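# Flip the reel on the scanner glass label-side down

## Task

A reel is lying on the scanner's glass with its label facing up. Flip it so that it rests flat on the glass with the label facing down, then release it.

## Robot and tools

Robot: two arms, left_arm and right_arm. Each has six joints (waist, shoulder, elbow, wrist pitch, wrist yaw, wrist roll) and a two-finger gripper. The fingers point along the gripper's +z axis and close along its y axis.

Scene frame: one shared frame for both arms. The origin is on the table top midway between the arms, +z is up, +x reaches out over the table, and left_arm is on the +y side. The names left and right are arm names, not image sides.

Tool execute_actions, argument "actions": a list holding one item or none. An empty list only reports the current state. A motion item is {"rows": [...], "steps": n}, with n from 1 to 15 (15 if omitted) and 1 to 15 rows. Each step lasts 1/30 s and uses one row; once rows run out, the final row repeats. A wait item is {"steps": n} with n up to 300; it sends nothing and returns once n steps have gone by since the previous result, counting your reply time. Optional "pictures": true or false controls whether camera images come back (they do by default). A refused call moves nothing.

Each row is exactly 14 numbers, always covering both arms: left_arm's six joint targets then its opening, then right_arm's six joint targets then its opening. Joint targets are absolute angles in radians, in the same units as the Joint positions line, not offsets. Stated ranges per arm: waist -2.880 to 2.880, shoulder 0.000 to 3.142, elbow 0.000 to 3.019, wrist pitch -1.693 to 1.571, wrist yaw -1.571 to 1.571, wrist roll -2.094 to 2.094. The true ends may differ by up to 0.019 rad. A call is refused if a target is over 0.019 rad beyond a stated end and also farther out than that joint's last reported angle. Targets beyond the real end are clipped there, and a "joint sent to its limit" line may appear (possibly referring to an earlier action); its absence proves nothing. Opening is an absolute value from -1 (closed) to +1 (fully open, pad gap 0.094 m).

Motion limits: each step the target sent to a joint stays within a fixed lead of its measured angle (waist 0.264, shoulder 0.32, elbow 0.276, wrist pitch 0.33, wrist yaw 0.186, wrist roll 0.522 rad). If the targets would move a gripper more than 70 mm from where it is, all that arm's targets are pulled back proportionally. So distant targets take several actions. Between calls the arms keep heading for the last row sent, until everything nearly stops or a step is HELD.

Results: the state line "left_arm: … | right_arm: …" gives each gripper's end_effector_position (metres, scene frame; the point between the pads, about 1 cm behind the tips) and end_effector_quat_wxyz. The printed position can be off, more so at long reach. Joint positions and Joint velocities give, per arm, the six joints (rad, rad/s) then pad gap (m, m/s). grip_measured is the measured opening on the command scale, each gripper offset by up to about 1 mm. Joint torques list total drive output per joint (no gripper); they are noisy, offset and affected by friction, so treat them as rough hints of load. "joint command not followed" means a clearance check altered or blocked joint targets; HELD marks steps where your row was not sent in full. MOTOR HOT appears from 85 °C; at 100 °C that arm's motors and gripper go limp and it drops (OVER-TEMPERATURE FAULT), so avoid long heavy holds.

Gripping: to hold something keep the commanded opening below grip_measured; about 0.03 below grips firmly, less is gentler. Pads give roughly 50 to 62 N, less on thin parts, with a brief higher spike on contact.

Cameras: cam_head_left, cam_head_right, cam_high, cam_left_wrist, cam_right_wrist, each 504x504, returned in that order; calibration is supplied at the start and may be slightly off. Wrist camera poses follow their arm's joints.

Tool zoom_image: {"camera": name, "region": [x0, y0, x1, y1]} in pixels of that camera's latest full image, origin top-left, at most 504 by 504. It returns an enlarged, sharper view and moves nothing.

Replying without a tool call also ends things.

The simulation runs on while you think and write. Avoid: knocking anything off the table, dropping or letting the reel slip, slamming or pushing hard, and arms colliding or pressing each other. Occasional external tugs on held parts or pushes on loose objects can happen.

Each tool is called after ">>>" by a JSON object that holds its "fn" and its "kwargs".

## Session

>>> {"fn": "execute_actions", "kwargs": {"actions": []}}

Scene clock: 0.00 s of 5600.00 s.
left_arm: end_effector_position=(+0.6800, +0.6048, +0.1783) grip_measured=+1.000 end_effector_quat_wxyz=(+0.211, -0.268, +0.913, +0.223) | right_arm: end_effector_position=(+0.5271, +0.0592, +0.2202) grip_measured=+1.000 end_effector_quat_wxyz=(+0.306, +0.022, +0.893, +0.330)
Joint positions: left_arm=[ 0.604  2.079  1.96  -0.949 -0.388 -0.076  0.094] | right_arm=[ 0.415  1.647  1.286 -0.297 -0.239  0.666  0.094]
Joint velocities: left_arm=[-0.005  0.005  0.002  0.007  0.022  0.037  0.   ] | right_arm=[ 0.005 -0.005  0.002  0.012 -0.081  0.007  0.   ]
Joint torques (N m, as the arm reports them, + toward a larger angle): no reading
Motor temperatures (°C, as the motors report them): left_arm=[23 25 29 25 27 26] | right_arm=[23 24 27 24 23 23]
camera_calibration (this result's frames):
cam_left_wrist: T_world_to_cam=[[0.592796, -0.749221, -0.2954, 0.109285], [-0.769842, -0.63488, 0.0653571, 0.9011], [-0.236511, 0.188668, -0.953135, 0.338026], [0, 0, 0, 1]] pos_world=[0.708868, 0.590193, 0.295574]
cam_right_wrist: T_world_to_cam=[[0.1589, -0.774185, -0.612689, 0.0987967], [-0.987292, -0.126089, -0.0967277, 0.563203], [-0.00236843, 0.620273, -0.784383, 0.2659], [0, 0, 0, 1]] pos_world=[0.540977, -0.0174294, 0.323576]

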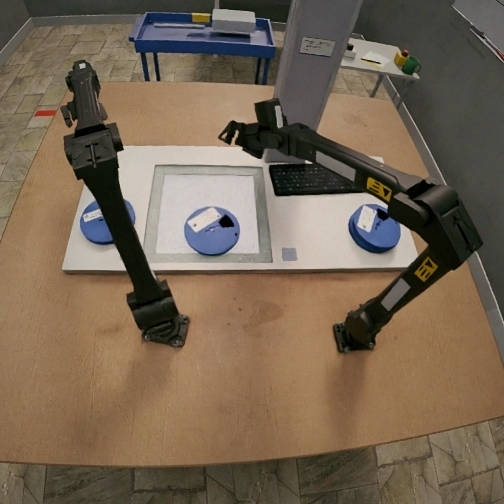

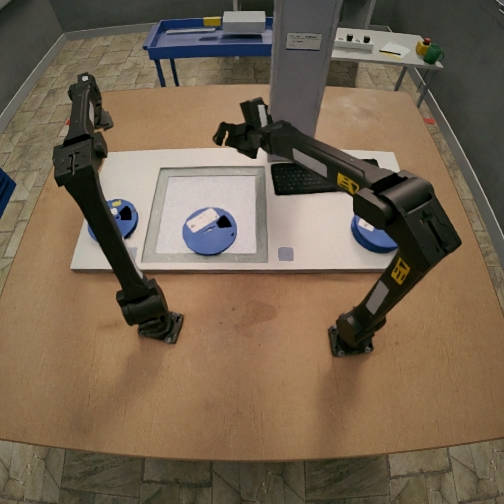

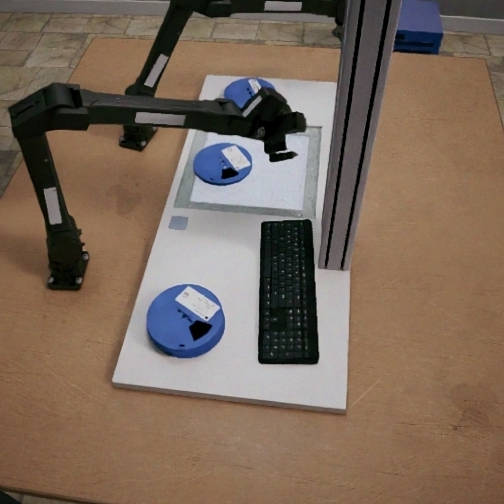

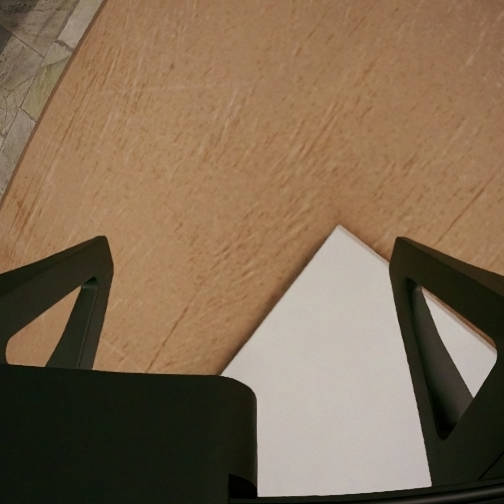

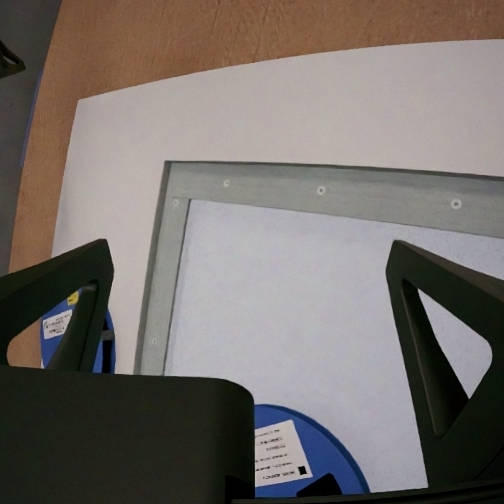

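>>> {"fn": "execute_actions", "kwargs": {"actions": [{"rows":[[0.5,1.45,1.062,-1.09,0,-0.52,1,0.7,0.75,0.3,0.3,0.8,2.08,-0.1]]}], "pictures": false}}

>>> {"fn": "execute_actions", "kwargs": {"actions": [{"steps":15}], "pictures": false}}

>>> {"fn": "execute_actions", "kwargs": {"actions": [{"rows":[[0.2,1.5,1.062,-1.09,0,-0.52,1,1.517,0.8,0.27,0.3,1.02,2.08,-0.1]]}], "pictures": false}}

>>> {"fn": "execute_actions", "kwargs": {"actions": [{"rows":[[-0.022,1.548,1.055,-1.09,0,-0.52,1,1.517,1.4,0.27,0.55,1.02,2.08,-0.1]]}], "pictures": false}}

>>> {"fn": "execute_actions", "kwargs": {"actions": [{"steps":10}]}}

Scene clock: 10.30 s of 5600.00 s.
left_arm: end_effector_position=(+0.4667, +0.3895, +0.2014) grip_measured=+1.000 end_effector_quat_wxyz=(+0.145, -0.343, +0.928, -0.008) | right_arm: end_effector_position=(+0.3316, -0.0458, +0.3042) grip_measured=-0.098 end_effector_quat_wxyz=(+0.464, +0.386, +0.648, +0.465)
Joint positions: left_arm=[ 0.495  1.429  1.223 -1.072 -0.004 -0.423  0.094] | right_arm=[0.708 0.971 0.591 0.22  0.539 1.405 0.042]
Joint velocities: left_arm=[-0.044 -1.031 -1.321 -0.12   0.007 -0.359  0.   ] | right_arm=[-0.005 -2.183 -1.585  0.403  1.59   1.678 -0.   ]
Joint torques (N m, as the arm reports them, + toward a larger angle): left_arm=[ 2.31 -4.46  7.29  1.07  0.04 -0.08] | right_arm=[ 0.03 -2.72  6.83  2.13 -0.11  0.07]
Motor temperatures (°C, as the motors report them): left_arm=[23 27 31 25 27 26] | right_arm=[23 25 31 24 23 23]
Steps of this call (steps 1 to 90: nothing new was sent; then 6.80 s passed at rest; steps 91 to 105: all 15 steps of this action). Readings (joint positions):
91: left_arm=[0.602 2.068 1.942 -0.951 -0.349 -0.106] | right_arm=[0.422 1.640 1.272 -0.274 -0.202 0.695]
92: left_arm=[0.601 2.041 1.899 -0.965 -0.305 -0.140] | right_arm=[0.432 1.623 1.241 -0.235 -0.160 0.732]
94: left_arm=[0.591 1.974 1.804 -0.999 -0.216 -0.201] | right_arm=[0.472 1.571 1.166 -0.168 -0.078 0.807]
98: left_arm=[0.552 1.801 1.609 -1.039 -0.066 -0.299] | right_arm=[0.592 1.422 0.986 0.002 0.115 0.990]
105: the state above

Scene clock: 10.80 s of 5600.00 s.
left_arm: end_effector_position=(+0.4101, +0.3727, +0.1234) grip_measured=+1.000 end_effector_quat_wxyz=(+0.044, -0.386, +0.922, -0.004) | right_arm: end_effector_position=(+0.2767, -0.1527, +0.2326) grip_measured=-0.098 end_effector_quat_wxyz=(+0.388, +0.616, +0.430, +0.534)
Joint positions: left_arm=[ 0.495  1.458  1.065 -1.09  -0.002 -0.507  0.094] | right_arm=[0.706 0.747 0.288 0.273 0.8   2.038 0.042]
Joint velocities: left_arm=[-0.005 -0.024 -0.012 -0.007 -0.022 -0.007  0.   ] | right_arm=[ 0.005 -0.005 -0.007 -0.017 -0.051  0.315 -0.   ]
Joint torques (N m, as the arm reports them, + toward a larger angle): left_arm=[ 3.23 -9.86  8.31  0.66  0.09 -0.07] | right_arm=[ 0.11 -0.83  8.83  2.27  0.14  0.01]
Motor temperatures (°C, as the motors report them): left_arm=[23 27 31 25 27 26] | right_arm=[23 25 31 24 23 23]
Steps of this call (steps 1 to 15: the robot went on to your last target). Readings (joint positions):
1: left_arm=[0.494 1.400 1.179 -1.077 -0.003 -0.436] | right_arm=[0.708 0.899 0.534 0.233 0.606 1.468]
2: left_arm=[0.494 1.384 1.142 -1.081 -0.003 -0.450] | right_arm=[0.708 0.834 0.479 0.246 0.680 1.537]
4: left_arm=[0.495 1.387 1.091 -1.088 -0.002 -0.472] | right_arm=[0.707 0.738 0.377 0.268 0.780 1.710]
8: left_arm=[0.495 1.446 1.066 -1.090 -0.002 -0.495] | right_arm=[0.706 0.724 0.289 0.270 0.800 1.923]
15: the state above

Scene clock: 11.30 s of 5600.00 s.
left_arm: end_effector_position=(+0.4266, +0.2439, +0.1089) grip_measured=+1.000 end_effector_quat_wxyz=(+0.025, -0.242, +0.970, -0.008) | right_arm: end_effector_position=(+0.0933, +0.0097, +0.2235) grip_measured=-0.098 end_effector_quat_wxyz=(+0.223, +0.446, +0.602, +0.624)
Joint positions: left_arm=[ 0.187  1.494  1.065 -1.09   0.002 -0.51   0.094] | right_arm=[1.535 0.795 0.285 0.275 1.018 2.067 0.042]
Joint velocities: left_arm=[ 0.239  0.005  0.007  0.002 -0.081 -0.066  0.   ] | right_arm=[-0.171 -0.005 -0.007 -0.002 -0.007  0.007 -0.001]
Joint torques (N m, as the arm reports them, + toward a larger angle): left_arm=[  1.84 -10.71   7.95   0.63  -0.05  -0.04] | right_arm=[-1.02 -1.    6.72  2.17  0.28  0.06]
Motor temperatures (°C, as the motors report them): left_arm=[23 27 31 25 27 26] | right_arm=[23 25 31 24 23 23]
Steps of this call (steps 1 to 15: all 15 steps of this action). Readings (joint positions):
1: left_arm=[0.483 1.458 1.065 -1.090 -0.006 -0.508] | right_arm=[0.733 0.752 0.288 0.274 0.897 2.044]
2: left_arm=[0.459 1.459 1.065 -1.090 -0.008 -0.509] | right_arm=[0.797 0.758 0.288 0.275 0.974 2.048]
4: left_arm=[0.373 1.464 1.065 -1.090 -0.008 -0.510] | right_arm=[0.974 0.777 0.286 0.275 1.013 2.055]
8: left_arm=[0.186 1.486 1.065 -1.090 0.003 -0.510] | right_arm=[1.363 0.795 0.286 0.275 1.017 2.062]
15: the state above

Scene clock: 11.80 s of 5600.00 s.
left_arm: end_effector_position=(+0.4127, +0.1544, +0.0885) grip_measured=+1.000 end_effector_quat_wxyz=(-0.000, -0.137, +0.991, -0.001) | right_arm: end_effector_position=(+0.0958, +0.0298, +0.0694) grip_measured=-0.098 end_effector_quat_wxyz=(+0.314, +0.392, +0.708, +0.497)
Joint positions: left_arm=[-0.029  1.545  1.065 -1.09   0.002 -0.513  0.094] | right_arm=[1.524 1.419 0.267 0.522 1.018 2.068 0.042]
Joint velocities: left_arm=[ 0.161 -0.005  0.007  0.002 -0.11  -0.007  0.   ] | right_arm=[-0.015 -0.259 -0.002  0.027  0.007  0.066 -0.   ]
Joint torques (N m, as the arm reports them, + toward a larger angle): left_arm=[  2.58 -11.67   7.12   0.46  -0.09   0.  ] | right_arm=[-0.19 -5.51  4.2   1.95  0.43  0.05]
Motor temperatures (°C, as the motors report them): left_arm=[23 27 31 25 27 26] | right_arm=[23 25 31 24 23 23]
Steps of this call (steps 1 to 15: all 15 steps of this action). Readings (joint positions):
1: left_arm=[0.182 1.496 1.065 -1.090 -0.004 -0.511] | right_arm=[1.530 0.821 0.282 0.328 1.023 2.067]
2: left_arm=[0.164 1.500 1.065 -1.090 -0.007 -0.512] | right_arm=[1.526 0.885 0.281 0.413 1.024 2.067]
4: left_arm=[0.087 1.512 1.065 -1.090 -0.006 -0.513] | right_arm=[1.524 1.067 0.286 0.501 1.022 2.067]
8: left_arm=[-0.051 1.541 1.065 -1.090 0.003 -0.513] | right_arm=[1.524 1.405 0.283 0.516 1.017 2.068]
15: the state above

Scene clock: 12.13 s of 5600.00 s.
left_arm: end_effector_position=(+0.4135, +0.1576, +0.0885) grip_measured=+1.000 end_effector_quat_wxyz=(-0.000, -0.140, +0.990, -0.001) | right_arm: end_effector_position=(+0.0958, +0.0308, +0.0732) grip_measured=-0.098 end_effector_quat_wxyz=(+0.311, +0.395, +0.704, +0.502)
Joint positions: left_arm=[-0.022  1.545  1.065 -1.09   0.001 -0.513  0.094] | right_arm=[1.524 1.407 0.267 0.525 1.018 2.068 0.042]
Joint velocities: left_arm=[-0.005 -0.005 -0.002  0.002 -0.081 -0.081  0.   ] | right_arm=[-0.005  0.005 -0.022 -0.007 -0.007  0.037 -0.001]
Joint torques (N m, as the arm reports them, + toward a larger angle): left_arm=[  2.78 -10.81   7.1    0.75  -0.11  -0.07] | right_arm=[-0.18 -5.88  4.4   2.05  0.47  0.04]
Motor temperatures (°C, as the motors report them): left_arm=[23 27 31 25 27 26] | right_arm=[23 25 31 24 23 23]
Steps of this call (steps 1 to 10: the robot went on to your last target). Readings (joint positions):
1: left_arm=[-0.025 1.545 1.065 -1.090 0.001 -0.513] | right_arm=[1.524 1.412 0.267 0.523 1.018 2.068]
2: left_arm=[-0.022 1.545 1.065 -1.090 0.001 -0.513] | right_arm=[1.524 1.408 0.267 0.525 1.018 2.068]
4: left_arm=[-0.022 1.545 1.065 -1.090 0.001 -0.513] | right_arm=[1.524 1.407 0.267 0.525 1.018 2.068]
8: left_arm=[-0.022 1.545 1.065 -1.090 0.001 -0.513] | right_arm=[1.524 1.407 0.267 0.525 1.018 2.068]
10: the state above
camera_calibration (this result's frames):
cam_left_wrist: T_world_to_cam=[[0.286466, -0.958073, -0.00578708, 0.0396079], [-0.773601, -0.234864, 0.588542, 0.310097], [-0.565225, -0.164121, -0.808446, 0.452515], [0, 0, 0, 1]] pos_world=[0.484317, 0.185045, 0.183558]
cam_right_wrist: T_world_to_cam=[[-0.242462, -0.172262, -0.954745, 0.100215], [-0.880693, 0.451862, 0.142128, 0.0740776], [0.40693, 0.875298, -0.261269, 0.0818953], [0, 0, 0, 1]] pos_world=[0.0562122, -0.0878925, 0.106548]

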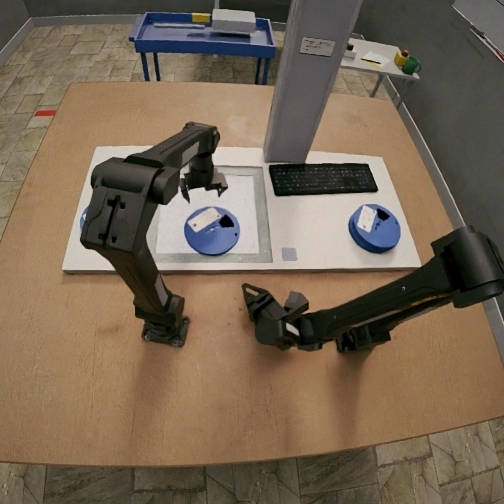

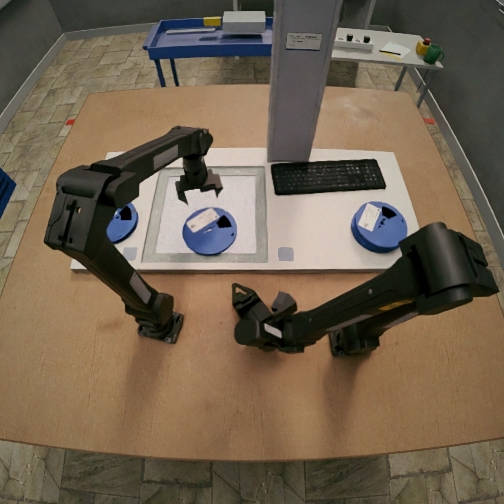

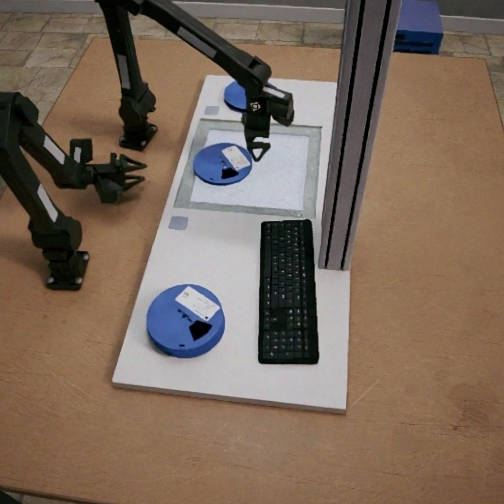

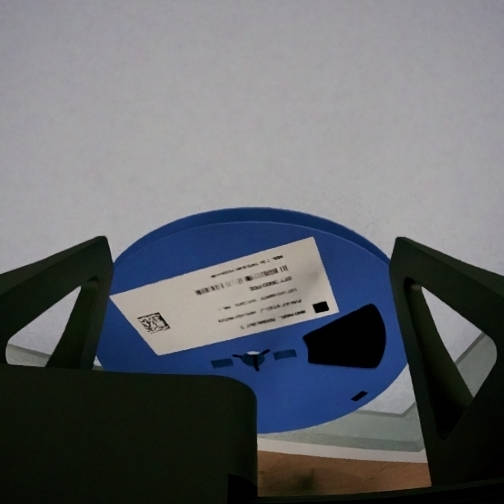

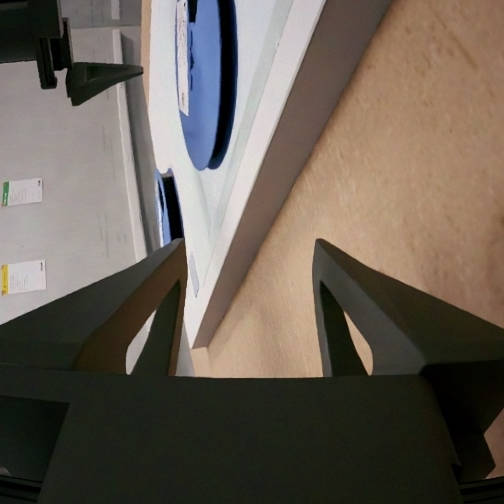

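Well centred; the reel looks a little thicker. Lowering, then pulling it to the edge.

>>> {"fn": "execute_actions", "kwargs": {"actions": [{"rows":[[-0.022,1.56,1.045,-1.06,0,-0.52,1,1.51,1.43,0.27,0.58,1.02,2.08,-0.05],[-0.022,1.57,1.035,-1.04,0,-0.52,1,1.51,1.455,0.27,0.605,1.02,2.08,-0.05],[-0.022,1.58,1.025,-1.02,0,-0.52,1,1.51,1.48,0.27,0.63,1.02,2.08,-0.05],[-0.022,1.59,1.015,-1.0,0,-0.52,1,1.51,1.505,0.27,0.655,1.02,2.08,-0.05],[-0.022,1.6,1.005,-0.98,0,-0.52,1,1.51,1.53,0.27,0.68,1.02,2.08,-0.05],[-0.022,1.604,1.0,-0.967,0,-0.52,1,1.51,1.555,0.27,0.705,1.02,2.08,-0.05],[-0.022,1.604,1.0,-0.967,0,-0.52,1,1.51,1.58,0.27,0.73,1.02,2.08,-0.05],[-0.022,1.604,1.0,-0.967,0,-0.52,1,1.51,1.6,0.27,0.755,1.02,2.08,-0.05],[-0.022,1.604,1.0,-0.967,0,-0.52,1,1.51,1.615,0.27,0.77,1.02,2.08,-0.05]]}], "pictures": false}}

>>> {"fn": "execute_actions", "kwargs": {"actions": [{"rows":[[-0.033,1.59,0.988,-0.965,0,-0.53,1,1.51,1.615,0.27,0.77,1.02,2.08,-0.05],[-0.039,1.582,0.978,-0.964,0,-0.535,1,1.51,1.615,0.27,0.77,1.02,2.08,-0.05],[-0.044,1.573,0.968,-0.963,0,-0.54,1,1.51,1.615,0.27,0.77,1.02,2.08,-0.05],[-0.05,1.565,0.958,-0.962,0,-0.546,1,1.51,1.615,0.27,0.77,1.02,2.08,-0.05],[-0.055,1.556,0.948,-0.961,0,-0.552,1,1.51,1.615,0.27,0.77,1.02,2.08,-0.05],[-0.061,1.548,0.938,-0.96,0,-0.558,1,1.51,1.615,0.27,0.77,1.02,2.08,-0.05],[-0.066,1.539,0.928,-0.959,0,-0.564,1,1.51,1.615,0.27,0.77,1.02,2.08,-0.05],[-0.072,1.531,0.918,-0.958,0,-0.57,1,1.51,1.615,0.27,0.77,1.02,2.08,-0.05],[-0.078,1.522,0.908,-0.957,0,-0.576,1,1.51,1.615,0.27,0.77,1.02,2.08,-0.05],[-0.083,1.514,0.898,-0.956,0,-0.582,1,1.51,1.615,0.27,0.77,1.02,2.08,-0.05],[-0.089,1.505,0.888,-0.955,0,-0.588,1,1.51,1.615,0.27,0.77,1.02,2.08,-0.05],[-0.094,1.497,0.878,-0.953,0,-0.594,1,1.51,1.615,0.27,0.77,1.02,2.08,-0.05],[-0.1,1.488,0.868,-0.952,0,-0.6,1,1.51,1.615,0.27,0.77,1.02,2.08,-0.05],[-0.106,1.48,0.858,-0.951,0,-0.605,1,1.51,1.615,0.27,0.77,1.02,2.08,-0.05],[-0.112,1.472,0.849,-0.95,0,-0.61,1,1.51,1.615,0.27,0.77,1.02,2.08,-0.05]]}], "pictures": false}}

>>> {"fn": "execute_actions", "kwargs": {"actions": [{"rows":[[-0.119,1.464,0.84,-0.95,0,-0.617,1,1.51,1.615,0.27,0.77,1.02,2.08,-0.05],[-0.127,1.455,0.832,-0.95,0,-0.625,1,1.51,1.615,0.27,0.77,1.02,2.08,-0.05],[-0.134,1.447,0.823,-0.95,0,-0.632,1,1.51,1.615,0.27,0.77,1.02,2.08,-0.05],[-0.142,1.439,0.814,-0.95,0,-0.64,1,1.51,1.615,0.27,0.77,1.02,2.08,-0.05],[-0.149,1.43,0.806,-0.95,0,-0.647,1,1.51,1.615,0.27,0.77,1.02,2.08,-0.05],[-0.157,1.422,0.797,-0.95,0,-0.655,1,1.51,1.615,0.27,0.77,1.02,2.08,-0.05],[-0.164,1.414,0.788,-0.95,0,-0.662,1,1.51,1.615,0.27,0.77,1.02,2.08,-0.05],[-0.172,1.405,0.78,-0.95,0,-0.67,1,1.51,1.615,0.27,0.77,1.02,2.08,-0.05],[-0.179,1.397,0.771,-0.95,0,-0.677,1,1.51,1.615,0.27,0.77,1.02,2.08,-0.05],[-0.187,1.389,0.762,-0.95,0,-0.685,1,1.51,1.615,0.27,0.77,1.02,2.08,-0.05],[-0.194,1.38,0.754,-0.95,0,-0.692,1,1.51,1.615,0.27,0.77,1.02,2.08,-0.05],[-0.202,1.372,0.745,-0.95,0,-0.7,1,1.51,1.615,0.27,0.77,1.02,2.08,-0.05],[-0.209,1.364,0.737,-0.95,0,-0.707,1,1.51,1.615,0.27,0.77,1.02,2.08,-0.05],[-0.217,1.355,0.729,-0.95,0,-0.715,1,1.51,1.615,0.27,0.77,1.02,2.08,-0.05],[-0.224,1.347,0.722,-0.95,0,-0.72,1,1.51,1.615,0.27,0.77,1.02,2.08,-0.05]]}], "pictures": false}}

>>> {"fn": "execute_actions", "kwargs": {"actions": [{"rows":[[-0.224,1.347,0.722,-0.95,0,-0.72,1,1.49,1.622,0.29,0.785,1.0,2.05,-0.05],[-0.224,1.347,0.722,-0.95,0,-0.72,1,1.47,1.63,0.298,0.8,0.985,2.035,-0.05],[-0.224,1.347,0.722,-0.95,0,-0.72,1,1.45,1.64,0.306,0.815,0.968,2.02,-0.05],[-0.224,1.347,0.722,-0.95,0,-0.72,1,1.43,1.65,0.314,0.83,0.95,2.005,-0.05],[-0.224,1.347,0.722,-0.95,0,-0.72,1,1.41,1.66,0.322,0.845,0.934,1.99,-0.05],[-0.224,1.347,0.722,-0.95,0,-0.72,1,1.39,1.668,0.33,0.858,0.918,1.975,-0.05],[-0.224,1.347,0.722,-0.95,0,-0.72,1,1.37,1.676,0.338,0.87,0.9,1.96,-0.05],[-0.224,1.347,0.722,-0.95,0,-0.72,1,1.35,1.685,0.347,0.882,0.885,1.945,-0.05],[-0.224,1.347,0.722,-0.95,0,-0.72,1,1.33,1.693,0.356,0.893,0.87,1.935,-0.05],[-0.224,1.347,0.722,-0.95,0,-0.72,1,1.31,1.7,0.365,0.9,0.85,1.926,-0.05]]}]}}

Scene clock: 39.97 s of 5600.00 s.
left_arm: end_effector_position=(+0.4133, +0.1578, +0.0476) grip_measured=+1.000 end_effector_quat_wxyz=(+0.001, -0.141, +0.990, -0.001) | right_arm: end_effector_position=(+0.0965, +0.0348, +0.0381) grip_measured=-0.052 end_effector_quat_wxyz=(+0.311, +0.396, +0.703, +0.502)
Joint positions: left_arm=[-0.021  1.601  1.007 -0.974  0.001 -0.513  0.094] | right_arm=[1.521 1.619 0.267 0.739 1.019 2.068 0.045]
Joint velocities: left_arm=[-0.005 -0.015 -0.012  0.007  0.007  0.051  0.   ] | right_arm=[-0.005 -0.015 -0.017  0.076  0.022 -0.066  0.   ]
Joint torques (N m, as the arm reports them, + toward a larger angle): left_arm=[  3.12 -11.27   6.79   1.02  -0.07  -0.08] | right_arm=[-0.22 -7.29  3.08  1.99  0.45  0.03]
Motor temperatures (°C, as the motors report them): left_arm=[23 27 31 25 27 26] | right_arm=[23 25 29 24 23 23]
Steps of this call (steps 1 to 30: the robot went on to your last target; steps 31 to 90: nothing new was sent; then 24.33 s passed at rest; steps 91 to 105: all 15 steps of this action). Readings (joint positions):
91: left_arm=[-0.022 1.545 1.063 -1.086 0.001 -0.513] | right_arm=[1.524 1.408 0.267 0.530 1.018 2.068]
92: left_arm=[-0.022 1.545 1.060 -1.075 0.001 -0.513] | right_arm=[1.523 1.412 0.267 0.544 1.019 2.068]
94: left_arm=[-0.022 1.548 1.048 -1.041 0.001 -0.513] | right_arm=[1.522 1.438 0.267 0.588 1.019 2.068]
98: left_arm=[-0.022 1.579 1.018 -0.985 0.001 -0.513] | right_arm=[1.521 1.542 0.267 0.683 1.019 2.068]
105: the state above

Scene clock: 40.47 s of 5600.00 s.
left_arm: end_effector_position=(+0.3608, +0.1422, +0.0479) grip_measured=+1.000 end_effector_quat_wxyz=(+0.000, -0.137, +0.991, -0.000) | right_arm: end_effector_position=(+0.0965, +0.0351, +0.0385) grip_measured=-0.052 end_effector_quat_wxyz=(+0.311, +0.397, +0.702, +0.503)
Joint positions: left_arm=[-0.095  1.491  0.878 -0.958  0.    -0.578  0.094] | right_arm=[1.521 1.619 0.267 0.742 1.019 2.068 0.045]
Joint velocities: left_arm=[-0.161 -0.23  -0.271  0.022 -0.007 -0.154  0.   ] | right_arm=[-0.015 -0.005 -0.012  0.022  0.037 -0.051 -0.   ]
Joint torques (N m, as the arm reports them, + toward a larger angle): left_arm=[ 1.98 -9.83  6.36  0.68 -0.07 -0.04] | right_arm=[-0.49 -7.22  2.99  2.11  0.46  0.05]
Motor temperatures (°C, as the motors report them): left_arm=[23 27 31 25 27 26] | right_arm=[23 25 29 24 23 23]
Steps of this call (steps 1 to 15: all 15 steps of this action). Readings (joint positions):
1: left_arm=[-0.022 1.600 1.007 -0.974 0.001 -0.514] | right_arm=[1.521 1.619 0.267 0.741 1.019 2.068]
2: left_arm=[-0.022 1.598 1.004 -0.972 0.001 -0.516] | right_arm=[1.521 1.619 0.267 0.742 1.019 2.068]
4: left_arm=[-0.028 1.589 0.991 -0.967 0.001 -0.523] | right_arm=[1.521 1.619 0.267 0.742 1.019 2.068]
8: left_arm=[-0.050 1.553 0.950 -0.964 0.001 -0.540] | right_arm=[1.521 1.619 0.267 0.742 1.019 2.068]
15: the state above

Scene clock: 40.97 s of 5600.00 s.
left_arm: end_effector_position=(+0.3005, +0.1244, +0.0474) grip_measured=+1.000 end_effector_quat_wxyz=(-0.002, -0.134, +0.991, +0.001) | right_arm: end_effector_position=(+0.0965, +0.0351, +0.0385) grip_measured=-0.052 end_effector_quat_wxyz=(+0.311, +0.397, +0.702, +0.503)
Joint positions: left_arm=[-0.204  1.368  0.748 -0.955  0.    -0.681  0.094] | right_arm=[1.521 1.619 0.267 0.742 1.019 2.068 0.045]
Joint velocities: left_arm=[-0.21  -0.259 -0.227 -0.007  0.022 -0.183  0.   ] | right_arm=[-0.024  0.005 -0.002  0.002 -0.051 -0.022  0.001]
Joint torques (N m, as the arm reports them, + toward a larger angle): left_arm=[ 1.91 -7.85  5.94  0.75 -0.05 -0.04] | right_arm=[-0.49 -6.97  2.9   2.14  0.44  0.03]
Motor temperatures (°C, as the motors report them): left_arm=[23 27 31 25 27 26] | right_arm=[23 25 29 24 23 23]
Steps of this call (steps 1 to 15: all 15 steps of this action). Readings (joint positions):
1: left_arm=[-0.101 1.483 0.869 -0.957 0.000 -0.584] | right_arm=[1.521 1.619 0.267 0.742 1.019 2.068]
2: left_arm=[-0.106 1.475 0.860 -0.956 0.000 -0.590] | right_arm=[1.521 1.619 0.267 0.742 1.019 2.068]
4: left_arm=[-0.119 1.459 0.842 -0.956 0.000 -0.603] | right_arm=[1.521 1.619 0.267 0.742 1.019 2.068]
8: left_arm=[-0.150 1.426 0.807 -0.955 0.000 -0.630] | right_arm=[1.521 1.619 0.267 0.742 1.019 2.068]
15: the state above

Scene clock: 41.47 s of 5600.00 s.
left_arm: end_effector_position=(+0.2934, +0.1220, +0.0483) grip_measured=+1.000 end_effector_quat_wxyz=(-0.000, -0.139, +0.990, -0.000) | right_arm: end_effector_position=(+0.1567, +0.0627, +0.0412) grip_measured=-0.052 end_effector_quat_wxyz=(+0.301, +0.421, +0.687, +0.510)
Joint positions: left_arm=[-0.22   1.348  0.732 -0.955  0.    -0.708  0.094] | right_arm=[1.31  1.689 0.345 0.872 0.852 1.954 0.045]
Joint velocities: left_arm=[-0.005 -0.015 -0.012  0.007 -0.007 -0.007  0.   ] | right_arm=[-0.015 -0.005  0.002  0.042 -0.022 -0.081 -0.   ]
Joint torques (N m, as the arm reports them, + toward a larger angle): left_arm=[ 1.94 -8.15  6.38  0.79 -0.07 -0.07] | right_arm=[ 0.62 -7.5   4.11  2.12  0.2  -0.24]
Motor temperatures (°C, as the motors report them): left_arm=[23 27 31 25 27 26] | right_arm=[23 25 29 24 23 23]
Steps of this call (steps 1 to 15: all 15 steps of this action). Readings (joint positions):
1: left_arm=[-0.210 1.360 0.740 -0.955 0.000 -0.687] | right_arm=[1.519 1.619 0.267 0.745 1.010 2.067]
2: left_arm=[-0.216 1.354 0.735 -0.955 0.000 -0.692] | right_arm=[1.513 1.619 0.267 0.752 0.997 2.064]
4: left_arm=[-0.220 1.349 0.732 -0.955 0.000 -0.698] | right_arm=[1.483 1.621 0.270 0.776 0.965 2.051]
8: left_arm=[-0.220 1.348 0.732 -0.955 0.000 -0.704] | right_arm=[1.395 1.651 0.299 0.830 0.900 2.008]
15: the state above
camera_calibration (this result's frames):
cam_left_wrist: T_world_to_cam=[[0.28354, -0.958937, -0.00671959, 0.040649], [-0.774165, -0.23303, 0.588529, 0.232408], [-0.565928, -0.161669, -0.808448, 0.346184], [0, 0, 0, 1]] pos_world=[0.364312, 0.149105, 0.143366]
cam_right_wrist: T_world_to_cam=[[-0.270385, -0.112587, -0.956147, 0.0906628], [-0.859682, 0.475317, 0.187137, 0.111288], [0.433403, 0.872581, -0.225307, 0.015326], [0, 0, 0, 1]] pos_world=[0.113544, -0.0560628, 0.0693138]

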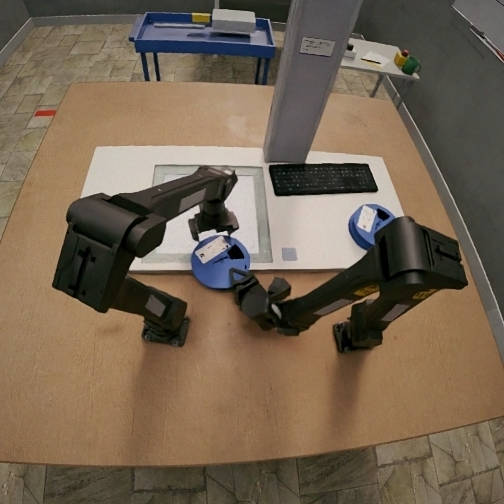

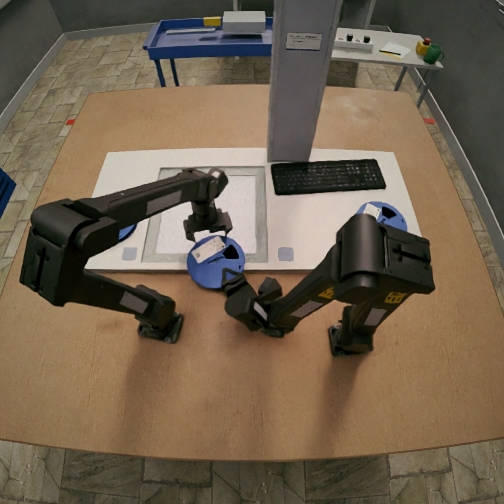

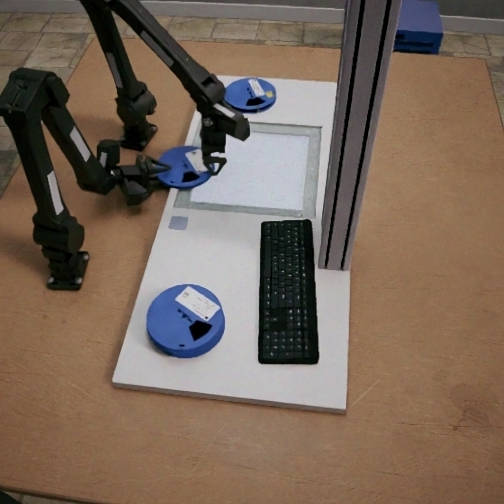

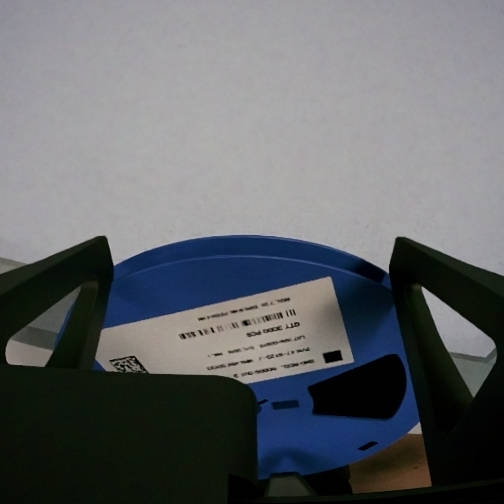

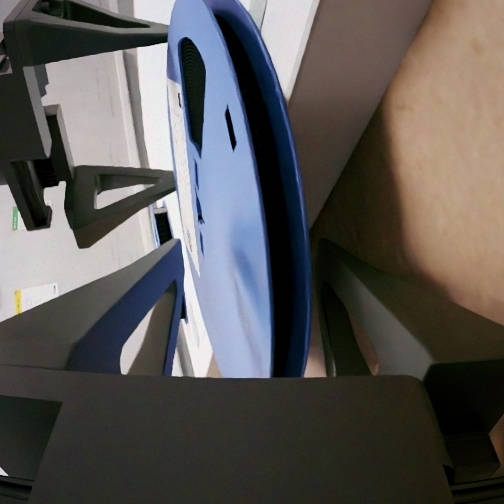

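The thickness matches the first reel after all, so I'm repeating the lift and close.

>>> {"fn": "execute_actions", "kwargs": {"actions": [{"rows":[[-0.224,1.347,0.735,-0.95,0,-0.72,1,1.31,1.689,0.365,0.875,0.85,1.93,-0.15],[-0.224,1.347,0.735,-0.95,0,-0.72,1,1.31,1.685,0.365,0.87,0.85,1.93,-0.25],[-0.224,1.347,0.735,-0.95,0,-0.72,1,1.31,1.675,0.365,0.855,0.85,1.93,-0.35],[-0.224,1.347,0.735,-0.95,0,-0.72,1,1.31,1.66,0.365,0.84,0.85,1.93,-0.42],[-0.224,1.347,0.735,-0.95,0,-0.72,1,1.31,1.64,0.37,0.82,0.85,1.93,-0.46],[-0.224,1.347,0.735,-0.95,0,-0.72,1,1.31,1.62,0.37,0.8,0.85,1.93,-0.48],[-0.224,1.347,0.735,-0.95,0,-0.72,1,1.31,1.6,0.37,0.78,0.85,1.93,-0.5],[-0.224,1.347,0.735,-0.95,0,-0.72,1,1.31,1.58,0.375,0.76,0.85,1.93,-0.51],[-0.224,1.347,0.735,-0.95,0,-0.72,1,1.31,1.56,0.375,0.74,0.85,1.93,-0.52],[-0.224,1.347,0.735,-0.95,0,-0.72,1,1.31,1.54,0.38,0.72,0.85,1.93,-0.54],[-0.224,1.347,0.735,-0.95,0,-0.72,1,1.31,1.52,0.38,0.7,0.85,1.93,-0.56],[-0.224,1.347,0.735,-0.95,0,-0.72,1,1.31,1.5,0.385,0.68,0.85,1.93,-0.58],[-0.224,1.347,0.735,-0.95,0,-0.72,1,1.31,1.48,0.385,0.66,0.85,1.93,-0.6],[-0.224,1.347,0.735,-0.95,0,-0.72,1,1.31,1.465,0.39,0.64,0.85,1.93,-0.62],[-0.224,1.347,0.735,-0.95,0,-0.72,1,1.31,1.455,0.39,0.63,0.85,1.93,-0.64]]}], "pictures": false}}

>>> {"fn": "execute_actions", "kwargs": {"actions": [{"rows":[[-0.224,1.347,0.735,-0.95,0,-0.72,1,1.31,1.455,0.39,0.63,0.85,1.93,-0.66],[-0.224,1.347,0.735,-0.95,0,-0.72,1,1.31,1.455,0.39,0.63,0.85,1.93,-0.68],[-0.224,1.347,0.735,-0.95,0,-0.72,1,1.31,1.455,0.39,0.63,0.85,1.93,-0.7],[-0.2,1.37,0.79,-0.95,0,-0.72,1,1.31,1.455,0.39,0.63,0.85,1.93,-0.73],[-0.17,1.4,0.84,-0.96,0,-0.72,1,1.31,1.455,0.39,0.63,0.85,1.93,-0.76],[-0.15,1.4,0.87,-0.97,0,-0.72,1,1.31,1.455,0.39,0.63,0.85,1.93,-0.78],[-0.15,1.4,0.9,-0.98,0,-0.72,1,1.31,1.455,0.39,0.63,0.85,1.93,-0.8],[-0.15,1.37,0.93,-1.0,0,-0.72,1,1.31,1.455,0.39,0.63,0.85,1.93,-0.8],[-0.13,1.33,0.95,-1.03,0,-0.72,1,1.31,1.455,0.39,0.63,0.85,1.93,-0.8],[-0.1,1.28,0.95,-1.06,0,-0.72,1,1.31,1.455,0.39,0.63,0.85,1.93,-0.8],[-0.05,1.22,0.95,-1.09,0,-0.72,1,1.31,1.455,0.39,0.63,0.85,1.93,-0.8],[0.05,1.16,0.95,-1.12,0,-0.72,1,1.31,1.455,0.39,0.63,0.85,1.93,-0.8],[0.15,1.1,0.95,-1.15,0,-0.72,1,1.31,1.455,0.39,0.63,0.85,1.93,-0.8],[0.25,1.05,0.95,-1.2,0,-0.72,1,1.31,1.455,0.39,0.63,0.85,1.93,-0.8],[0.9,1.0,0.95,-1.2,0,-0.72,1,1.31,1.455,0.39,0.63,0.85,1.93,-0.8]]}], "pictures": false}}

>>> {"fn": "execute_actions", "kwargs": {"actions": [{"steps":10}]}}

Scene clock: 58.93 s of 5600.00 s.
left_arm: end_effector_position=(+0.2935, +0.1219, +0.0483) grip_measured=+1.000 end_effector_quat_wxyz=(-0.000, -0.140, +0.990, -0.000) | right_arm: end_effector_position=(+0.1562, +0.0606, +0.0809) grip_measured=-0.629 end_effector_quat_wxyz=(+0.304, +0.416, +0.689, +0.509)
Joint positions: left_arm=[-0.22   1.348  0.732 -0.955  0.    -0.711  0.094] | right_arm=[1.31  1.492 0.346 0.678 0.85  1.939 0.017]
Joint velocities: left_arm=[ 0.005 -0.005 -0.002  0.012 -0.007 -0.022  0.   ] | right_arm=[ 0.015 -0.562  0.022 -0.457 -0.081  0.066 -0.016]
Joint torques (N m, as the arm reports them, + toward a larger angle): left_arm=[ 2.48 -7.67  7.41  0.84 -0.02 -0.07] | right_arm=[ 0.71 -6.9   6.99  0.78  0.26 -0.19]
Motor temperatures (°C, as the motors report them): left_arm=[23 26 31 25 27 26] | right_arm=[23 25 29 24 23 23]
Steps of this call (steps 1 to 30: the robot went on to your last target; steps 31 to 90: nothing new was sent; then 13.97 s passed at rest; steps 91 to 105: all 15 steps of this action). Readings (joint positions):
91: left_arm=[-0.220 1.348 0.732 -0.955 0.000 -0.708] | right_arm=[1.310 1.689 0.345 0.872 0.852 1.939]
92: left_arm=[-0.220 1.348 0.732 -0.955 0.000 -0.708] | right_arm=[1.310 1.689 0.345 0.872 0.852 1.939]
94: left_arm=[-0.220 1.348 0.732 -0.955 0.000 -0.708] | right_arm=[1.310 1.688 0.345 0.869 0.852 1.939]
98: left_arm=[-0.220 1.348 0.732 -0.955 0.000 -0.709] | right_arm=[1.310 1.650 0.345 0.810 0.851 1.939]
105: the state above

Scene clock: 59.43 s of 5600.00 s.
left_arm: end_effector_position=(+0.3539, +0.1818, +0.1440) grip_measured=+1.000 end_effector_quat_wxyz=(+0.070, -0.251, +0.965, -0.036) | right_arm: end_effector_position=(+0.1560, +0.0605, +0.0885) grip_measured=-0.768 end_effector_quat_wxyz=(+0.303, +0.416, +0.689, +0.510)
Joint positions: left_arm=[ 0.007  1.218  0.892 -1.087  0.003 -0.711  0.094] | right_arm=[1.31  1.457 0.348 0.645 0.849 1.938 0.011]
Joint velocities: left_arm=[ 1.353 -1.255 -0.002 -0.574 -0.022 -0.007  0.   ] | right_arm=[-0.024 -0.005 -0.022 -0.002 -0.022  0.007  0.   ]
Joint torques (N m, as the arm reports them, + toward a larger angle): left_arm=[ 2.68 -8.05 11.12  0.78 -0.1  -0.07] | right_arm=[ 0.55 -6.7   7.14  0.82  0.31 -0.19]
Motor temperatures (°C, as the motors report them): left_arm=[23 26 31 25 27 26] | right_arm=[23 25 29 24 23 23]
Steps of this call (steps 1 to 15: all 15 steps of this action). Readings (joint positions):
1: left_arm=[-0.220 1.348 0.732 -0.955 0.000 -0.711] | right_arm=[1.310 1.475 0.347 0.666 0.850 1.939]
2: left_arm=[-0.220 1.348 0.732 -0.955 0.000 -0.711] | right_arm=[1.310 1.464 0.347 0.659 0.850 1.939]
4: left_arm=[-0.219 1.349 0.733 -0.955 0.000 -0.711] | right_arm=[1.310 1.457 0.348 0.653 0.850 1.939]
8: left_arm=[-0.175 1.386 0.806 -0.976 0.001 -0.711] | right_arm=[1.310 1.457 0.348 0.645 0.849 1.938]
15: the state above

Scene clock: 59.77 s of 5600.00 s.
left_arm: end_effector_position=(+0.2917, +0.4080, +0.2215) grip_measured=+1.000 end_effector_quat_wxyz=(+0.157, -0.560, +0.813, -0.017) | right_arm: end_effector_position=(+0.1560, +0.0605, +0.0885) grip_measured=-0.768 end_effector_quat_wxyz=(+0.303, +0.416, +0.689, +0.510)
Joint positions: left_arm=[ 0.705  0.979  0.907 -1.181  0.001 -0.711  0.094] | right_arm=[1.31  1.457 0.348 0.645 0.849 1.938 0.011]
Joint velocities: left_arm=[ 2.466  0.083 -0.017  0.002 -0.051 -0.125  0.   ] | right_arm=[ 0.005  0.015  0.002 -0.002 -0.066 -0.037 -0.   ]
Joint torques (N m, as the arm reports them, + toward a larger angle): left_arm=[ 2.27 -3.72 12.59  0.63 -0.03  0.03] | right_arm=[ 0.57 -6.87  7.15  0.84  0.34 -0.18]
Motor temperatures (°C, as the motors report them): left_arm=[23 26 31 25 27 26] | right_arm=[23 25 29 24 23 23]
Steps of this call (steps 1 to 10: the robot went on to your last target). Readings (joint positions):
1: left_arm=[0.056 1.176 0.892 -1.106 0.002 -0.711] | right_arm=[1.310 1.457 0.348 0.645 0.849 1.938]
2: left_arm=[0.109 1.134 0.892 -1.121 0.002 -0.711] | right_arm=[1.310 1.457 0.348 0.645 0.849 1.938]
4: left_arm=[0.232 1.058 0.893 -1.148 0.002 -0.711] | right_arm=[1.310 1.457 0.348 0.645 0.849 1.938]
8: left_arm=[0.537 0.981 0.903 -1.178 0.001 -0.711] | right_arm=[1.310 1.457 0.348 0.645 0.849 1.938]
10: the state above
camera_calibration (this result's frames):
cam_left_wrist: T_world_to_cam=[[0.910511, -0.362112, 0.199612, -0.155524], [-0.412244, -0.832375, 0.370415, 0.383123], [0.0320204, -0.419555, -0.907165, 0.484213], [0, 0, 0, 1]] pos_world=[0.284041, 0.465739, 0.328391]
cam_right_wrist: T_world_to_cam=[[-0.262778, -0.119389, -0.957442, 0.134767], [-0.864458, 0.469885, 0.178665, 0.104666], [0.428557, 0.874617, -0.226682, 0.0289566], [0, 0, 0, 1]] pos_world=[0.113484, -0.0584174, 0.116895]

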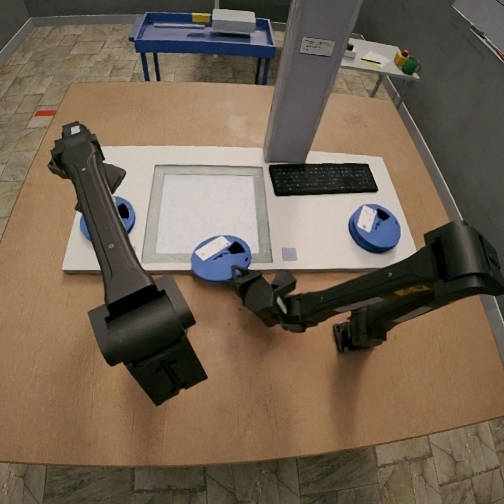

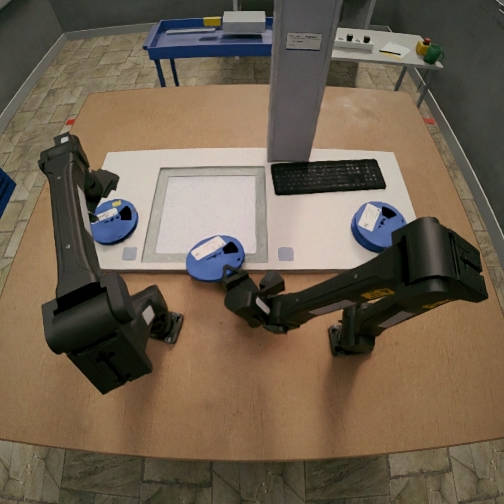

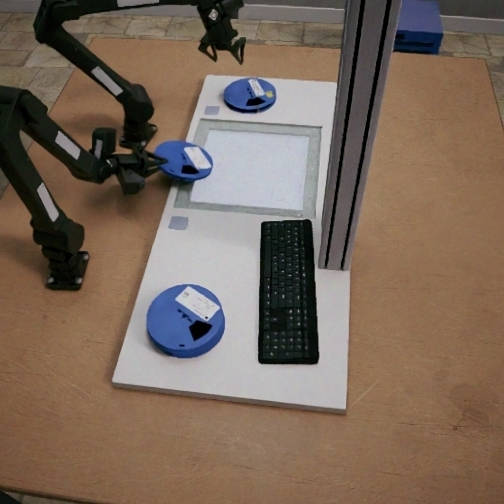

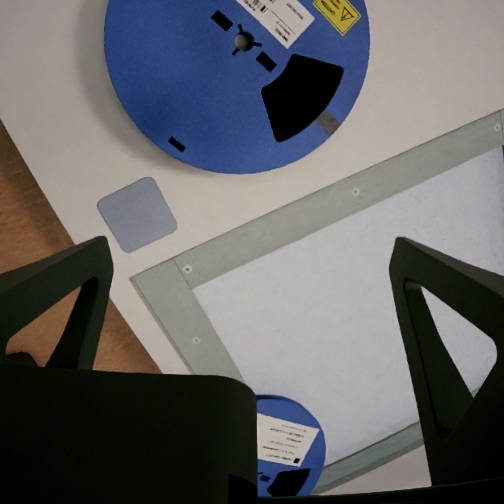

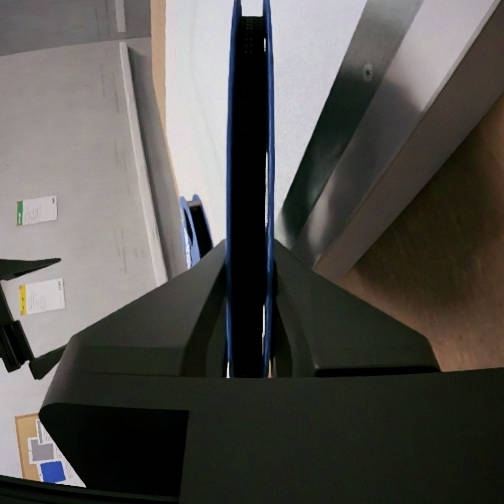

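>>> {"fn": "execute_actions", "kwargs": {"actions": [{"rows":[[0.9,1,0.95,-1.2,0,-0.72,1,1.31,1.43,0.41,0.61,0.85,1.93,-0.805],[0.9,1,0.95,-1.2,0,-0.72,1,1.3,1.4,0.43,0.58,0.83,1.92,-0.805],[0.9,1,0.95,-1.2,0,-0.72,1,1.28,1.37,0.45,0.55,0.8,1.91,-0.805],[0.9,1,0.95,-1.2,0,-0.72,1,1.24,1.34,0.47,0.52,0.76,1.89,-0.805],[0.9,1,0.95,-1.2,0,-0.72,1,1.19,1.31,0.49,0.49,0.71,1.87,-0.805],[0.9,1,0.95,-1.2,0,-0.72,1,1.14,1.28,0.51,0.46,0.65,1.84,-0.805],[0.9,1,0.95,-1.2,0,-0.72,1,1.08,1.26,0.53,0.42,0.58,1.81,-0.805],[0.9,1,0.95,-1.2,0,-0.72,1,1.02,1.24,0.55,0.38,0.51,1.78,-0.805],[0.9,1,0.95,-1.2,0,-0.72,1,0.96,1.22,0.57,0.35,0.43,1.75,-0.805],[0.9,1,0.95,-1.2,0,-0.72,1,0.9,1.21,0.59,0.32,0.35,1.72,-0.805],[0.9,1,0.95,-1.2,0,-0.72,1,0.85,1.2,0.62,0.29,0.27,1.69,-0.805],[0.9,1,0.95,-1.2,0,-0.72,1,0.8,1.2,0.65,0.26,0.19,1.66,-0.805],[0.9,1,0.95,-1.2,0,-0.72,1,0.76,1.2,0.67,0.23,0.12,1.63,-0.805],[0.9,1,0.95,-1.2,0,-0.72,1,0.73,1.2,0.69,0.21,0.05,1.6,-0.805],[0.9,1,0.95,-1.2,0,-0.72,1,0.71,1.2,0.71,0.19,0,1.57,-0.805]]}], "pictures": false}}

>>> {"fn": "execute_actions", "kwargs": {"actions": [{"rows":[[0.9,1,0.95,-1.2,0,-0.72,1,0.71,1.2,0.71,0.18,0,-1.58,-0.805]]}], "pictures": false}}

>>> {"fn": "execute_actions", "kwargs": {"actions": [{"steps":28}], "pictures": false}}

>>> {"fn": "execute_actions", "kwargs": {"actions": [{"rows":[[0.9,1,0.95,-1.2,0,-0.72,1,0.71,1.23,0.68,0.23,0,-1.58,-0.805],[0.9,1,0.95,-1.2,0,-0.72,1,0.71,1.26,0.68,0.26,0,-1.58,-0.805],[0.9,1,0.95,-1.2,0,-0.72,1,0.71,1.29,0.68,0.29,0,-1.58,-0.805],[0.9,1,0.95,-1.2,0,-0.72,1,0.71,1.32,0.68,0.32,0,-1.58,-0.805],[0.9,1,0.95,-1.2,0,-0.72,1,0.71,1.35,0.68,0.35,0,-1.58,-0.805],[0.9,1,0.95,-1.2,0,-0.72,1,0.71,1.38,0.68,0.38,0,-1.58,-0.805],[0.9,1,0.95,-1.2,0,-0.72,1,0.71,1.41,0.68,0.41,0,-1.58,-0.805],[0.9,1,0.95,-1.2,0,-0.72,1,0.71,1.44,0.68,0.44,0,-1.58,-0.805],[0.9,1,0.95,-1.2,0,-0.72,1,0.71,1.465,0.68,0.47,0,-1.58,-0.805],[0.9,1,0.95,-1.2,0,-0.72,1,0.71,1.49,0.68,0.5,0,-1.58,-0.805],[0.9,1,0.95,-1.2,0,-0.72,1,0.71,1.51,0.68,0.52,0,-1.58,-0.805],[0.9,1,0.95,-1.2,0,-0.72,1,0.71,1.525,0.68,0.535,0,-1.58,-0.805],[0.9,1,0.95,-1.2,0,-0.72,1,0.71,1.54,0.68,0.545,0,-1.58,-0.805],[0.9,1,0.95,-1.2,0,-0.72,1,0.71,1.55,0.68,0.55,0,-1.58,-0.805],[0.9,1,0.95,-1.2,0,-0.72,1,0.71,1.56,0.68,0.55,0,-1.58,-0.805]]}], "pictures": false}}

>>> {"fn": "execute_actions", "kwargs": {"actions": [{"steps":8}]}}

Scene clock: 77.63 s of 5600.00 s.
left_arm: end_effector_position=(+0.2549, +0.4606, +0.2154) grip_measured=+1.000 end_effector_quat_wxyz=(-0.144, +0.640, -0.755, +0.001) | right_arm: end_effector_position=(+0.2684, +0.0728, +0.1678) grip_measured=-0.768 end_effector_quat_wxyz=(+0.193, +0.377, +0.741, +0.522)
Joint positions: left_arm=[ 0.903  0.996  0.907 -1.193 -0.002 -0.714  0.094] | right_arm=[0.856 1.243 0.534 0.312 0.18  1.762 0.011]
Joint velocities: left_arm=[-0.015  0.005 -0.012  0.002 -0.022 -0.007  0.   ] | right_arm=[-1.333 -0.112  0.54  -0.808 -1.766 -0.637 -0.   ]
Joint torques (N m, as the arm reports them, + toward a larger angle): left_arm=[ 2.31 -4.32 13.11  0.84  0.04 -0.01] | right_arm=[ 1.7  -8.23 11.41  1.27  0.6  -0.18]
Motor temperatures (°C, as the motors report them): left_arm=[23 26 34 25 27 26] | right_arm=[23 25 31 24 23 23]
Steps of this call (steps 1 to 30: the robot went on to your last target; steps 31 to 90: nothing new was sent; then 14.37 s passed at rest; steps 91 to 105: all 15 steps of this action). Readings (joint positions):
91: left_arm=[0.903 0.996 0.907 -1.193 -0.002 -0.714] | right_arm=[1.310 1.457 0.350 0.641 0.849 1.938]
92: left_arm=[0.903 0.996 0.907 -1.193 -0.002 -0.714] | right_arm=[1.310 1.453 0.353 0.629 0.844 1.938]
94: left_arm=[0.903 0.996 0.907 -1.193 -0.002 -0.714] | right_arm=[1.297 1.425 0.370 0.583 0.791 1.930]
98: left_arm=[0.903 0.996 0.907 -1.193 -0.002 -0.714] | right_arm=[1.186 1.337 0.423 0.488 0.601 1.889]
105: the state above

Scene clock: 78.13 s of 5600.00 s.
left_arm: end_effector_position=(+0.2549, +0.4606, +0.2154) grip_measured=+1.000 end_effector_quat_wxyz=(-0.144, +0.640, -0.755, +0.001) | right_arm: end_effector_position=(+0.3188, +0.0610, +0.2127) grip_measured=-0.769 end_effector_quat_wxyz=(+0.473, -0.176, +0.808, +0.303)
Joint positions: left_arm=[ 0.903  0.996  0.907 -1.193 -0.002 -0.714  0.094] | right_arm=[0.7   1.217 0.648 0.192 0.002 0.356 0.011]
Joint velocities: left_arm=[-0.005 -0.005 -0.017 -0.017 -0.007 -0.037  0.   ] | right_arm=[-0.015 -0.015  0.002 -0.007 -0.051 -2.733  0.   ]
Joint torques (N m, as the arm reports them, + toward a larger angle): left_arm=[ 2.29 -5.52 13.15  0.75  0.02 -0.03] | right_arm=[ 1.03 -9.01 11.63  1.41 -0.03 -0.16]
Motor temperatures (°C, as the motors report them): left_arm=[23 26 34 25 27 26] | right_arm=[23 25 31 24 23 23]
Steps of this call (steps 1 to 15: all 15 steps of this action). Readings (joint positions):
1: left_arm=[0.903 0.996 0.907 -1.193 -0.002 -0.714] | right_arm=[0.813 1.240 0.553 0.284 0.112 1.701]
2: left_arm=[0.903 0.996 0.907 -1.193 -0.002 -0.714] | right_arm=[0.776 1.238 0.572 0.258 0.060 1.623]
4: left_arm=[0.903 0.996 0.907 -1.193 -0.002 -0.714] | right_arm=[0.724 1.235 0.609 0.219 0.016 1.439]
8: left_arm=[0.903 0.996 0.907 -1.193 -0.002 -0.714] | right_arm=[0.700 1.224 0.646 0.199 0.004 1.045]
15: the state above

Scene clock: 79.07 s of 5600.00 s.
left_arm: end_effector_position=(+0.2549, +0.4606, +0.2154) grip_measured=+1.000 end_effector_quat_wxyz=(-0.144, +0.640, -0.755, +0.001) | right_arm: end_effector_position=(+0.3188, +0.0609, +0.2126) grip_measured=-0.771 end_effector_quat_wxyz=(-0.522, +0.759, -0.328, +0.208)
Joint positions: left_arm=[ 0.903  0.996  0.907 -1.193 -0.002 -0.714  0.094] | right_arm=[ 0.7    1.217  0.648  0.192  0.002 -1.542  0.011]
Joint velocities: left_arm=[-0.015 -0.005  0.012 -0.012 -0.051 -0.095  0.   ] | right_arm=[-0.005 -0.005  0.002 -0.002  0.022 -0.212  0.   ]
Joint torques (N m, as the arm reports them, + toward a larger angle): left_arm=[ 2.65 -4.76 13.21  0.88  0.02 -0.01] | right_arm=[ 1.47 -8.84 11.66  1.25 -0.1   0.  ]
Motor temperatures (°C, as the motors report them): left_arm=[23 26 35 25 27 26] | right_arm=[23 25 32 24 23 23]
Steps of this call (steps 1 to 28: the robot went on to your last target). Readings (joint positions):
1: left_arm=[0.903 0.996 0.907 -1.193 -0.002 -0.714] | right_arm=[0.700 1.217 0.648 0.192 0.002 0.258]
2: left_arm=[0.903 0.996 0.907 -1.193 -0.002 -0.714] | right_arm=[0.700 1.217 0.648 0.192 0.002 0.159]
4: left_arm=[0.903 0.996 0.907 -1.193 -0.002 -0.714] | right_arm=[0.700 1.217 0.648 0.192 0.002 -0.037]
8: left_arm=[0.903 0.996 0.907 -1.193 -0.002 -0.714] | right_arm=[0.700 1.217 0.648 0.192 0.002 -0.430]
28: the state above

Scene clock: 79.57 s of 5600.00 s.
left_arm: end_effector_position=(+0.2549, +0.4606, +0.2154) grip_measured=+1.000 end_effector_quat_wxyz=(-0.144, +0.640, -0.755, +0.001) | right_arm: end_effector_position=(+0.3463, +0.0885, +0.1074) grip_measured=-0.771 end_effector_quat_wxyz=(-0.502, +0.775, -0.324, +0.207)
Joint positions: left_arm=[ 0.903  0.996  0.907 -1.193 -0.002 -0.714  0.094] | right_arm=[ 0.7    1.558  0.648  0.489  0.002 -1.566  0.011]
Joint velocities: left_arm=[-0.015 -0.005 -0.007 -0.007 -0.022 -0.051  0.   ] | right_arm=[-0.005  0.366 -0.007  0.31   0.066 -0.037  0.001]
Joint torques (N m, as the arm reports them, + toward a larger angle): left_arm=[ 2.27 -5.02 12.94  0.86  0.02 -0.01] | right_arm=[  1.4  -12.13   7.89   3.08  -0.1    0.01]
Motor temperatures (°C, as the motors report them): left_arm=[23 26 35 25 27 26] | right_arm=[23 25 32 24 23 23]
Steps of this call (steps 1 to 15: all 15 steps of this action). Readings (joint positions):
1: left_arm=[0.903 0.996 0.907 -1.193 -0.002 -0.714] | right_arm=[0.700 1.217 0.648 0.192 0.002 -1.547]
2: left_arm=[0.903 0.996 0.907 -1.193 -0.002 -0.714] | right_arm=[0.700 1.220 0.648 0.197 0.002 -1.551]
4: left_arm=[0.903 0.996 0.907 -1.193 -0.002 -0.714] | right_arm=[0.700 1.244 0.648 0.237 0.002 -1.556]
8: left_arm=[0.903 0.996 0.907 -1.193 -0.002 -0.714] | right_arm=[0.700 1.359 0.648 0.352 0.002 -1.561]
15: the state above

Scene clock: 79.83 s of 5600.00 s.
left_arm: end_effector_position=(+0.2549, +0.4606, +0.2154) grip_measured=+1.000 end_effector_quat_wxyz=(-0.144, +0.640, -0.755, +0.001) | right_arm: end_effector_position=(+0.3478, +0.0900, +0.1080) grip_measured=-0.770 end_effector_quat_wxyz=(-0.508, +0.771, -0.321, +0.210)
Joint positions: left_arm=[ 0.903  0.996  0.907 -1.193 -0.002 -0.714  0.094] | right_arm=[ 0.7    1.568  0.648  0.513  0.002 -1.567  0.011]
Joint velocities: left_arm=[ 0.005 -0.005 -0.002 -0.007 -0.081 -0.066  0.   ] | right_arm=[ 0.005  0.015 -0.007 -0.007 -0.007 -0.007 -0.   ]
Joint torques (N m, as the arm reports them, + toward a larger angle): left_arm=[ 2.43 -4.69 13.04  0.87  0.07 -0.04] | right_arm=[  1.69 -10.26   8.25   2.9   -0.05  -0.04]
Motor temperatures (°C, as the motors report them): left_arm=[23 26 35 25 27 26] | right_arm=[23 25 32 24 23 23]
Steps of this call (steps 1 to 8: the robot went on to your last target). Readings (joint positions):
1: left_arm=[0.903 0.996 0.907 -1.193 -0.002 -0.714] | right_arm=[0.700 1.567 0.648 0.503 0.002 -1.567]
2: left_arm=[0.903 0.996 0.907 -1.193 -0.002 -0.714] | right_arm=[0.700 1.568 0.648 0.510 0.002 -1.567]
4: left_arm=[0.903 0.996 0.907 -1.193 -0.002 -0.714] | right_arm=[0.700 1.568 0.648 0.513 0.002 -1.567]
8: the state above
camera_calibration (this result's frames):
cam_left_wrist: T_world_to_cam=[[0.968779, -0.170241, 0.180238, -0.200775], [-0.229429, -0.891124, 0.391484, 0.389885], [0.0939677, -0.420613, -0.902361, 0.485541], [0, 0, 0, 1]] pos_world=[0.238332, 0.517481, 0.321686]
cam_right_wrist: T_world_to_cam=[[0.294904, 0.275064, 0.91508, -0.224379], [0.208741, -0.953085, 0.219216, 0.00356752], [0.932448, 0.126367, -0.338486, -0.170475], [0, 0, 0, 1]] pos_world=[0.224384, 0.086661, 0.146839]

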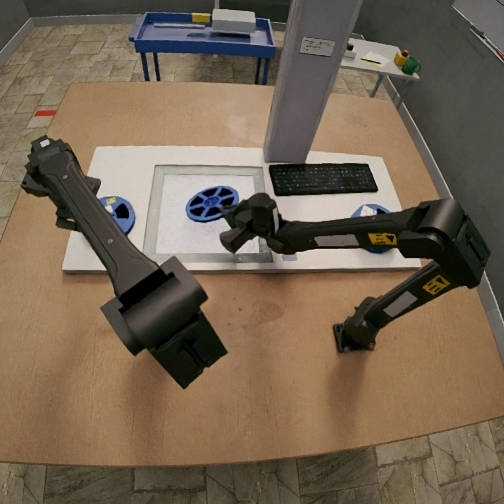

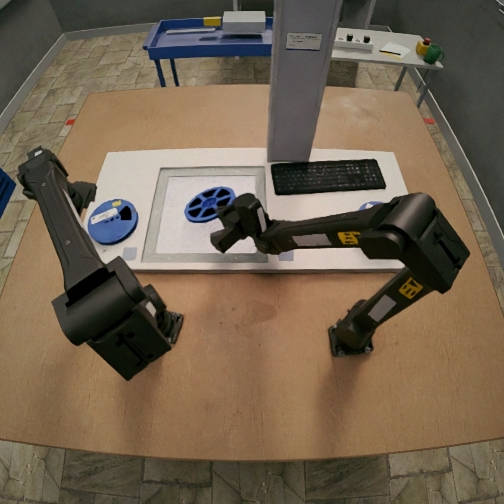

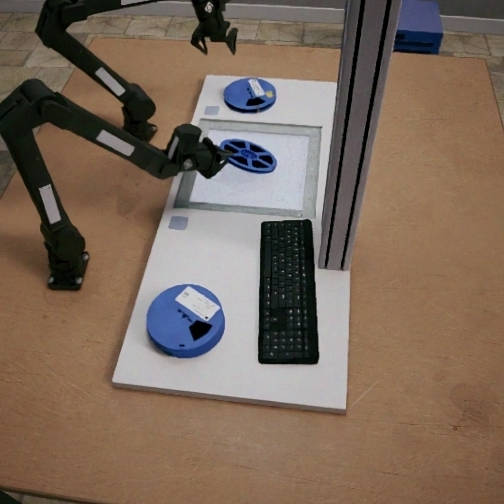

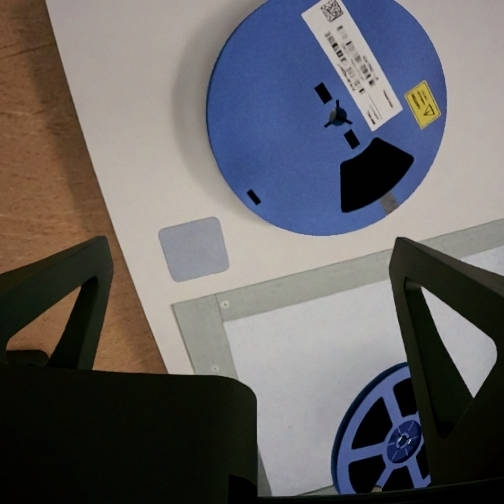

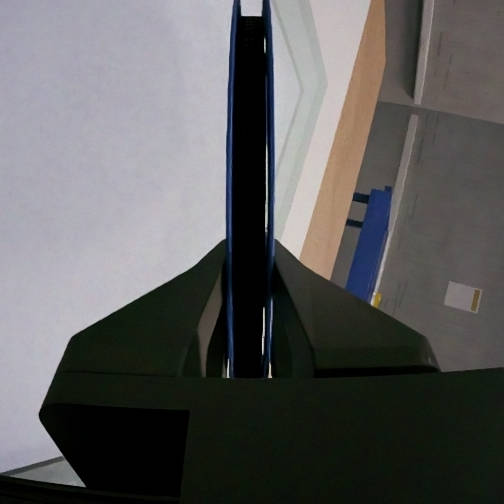

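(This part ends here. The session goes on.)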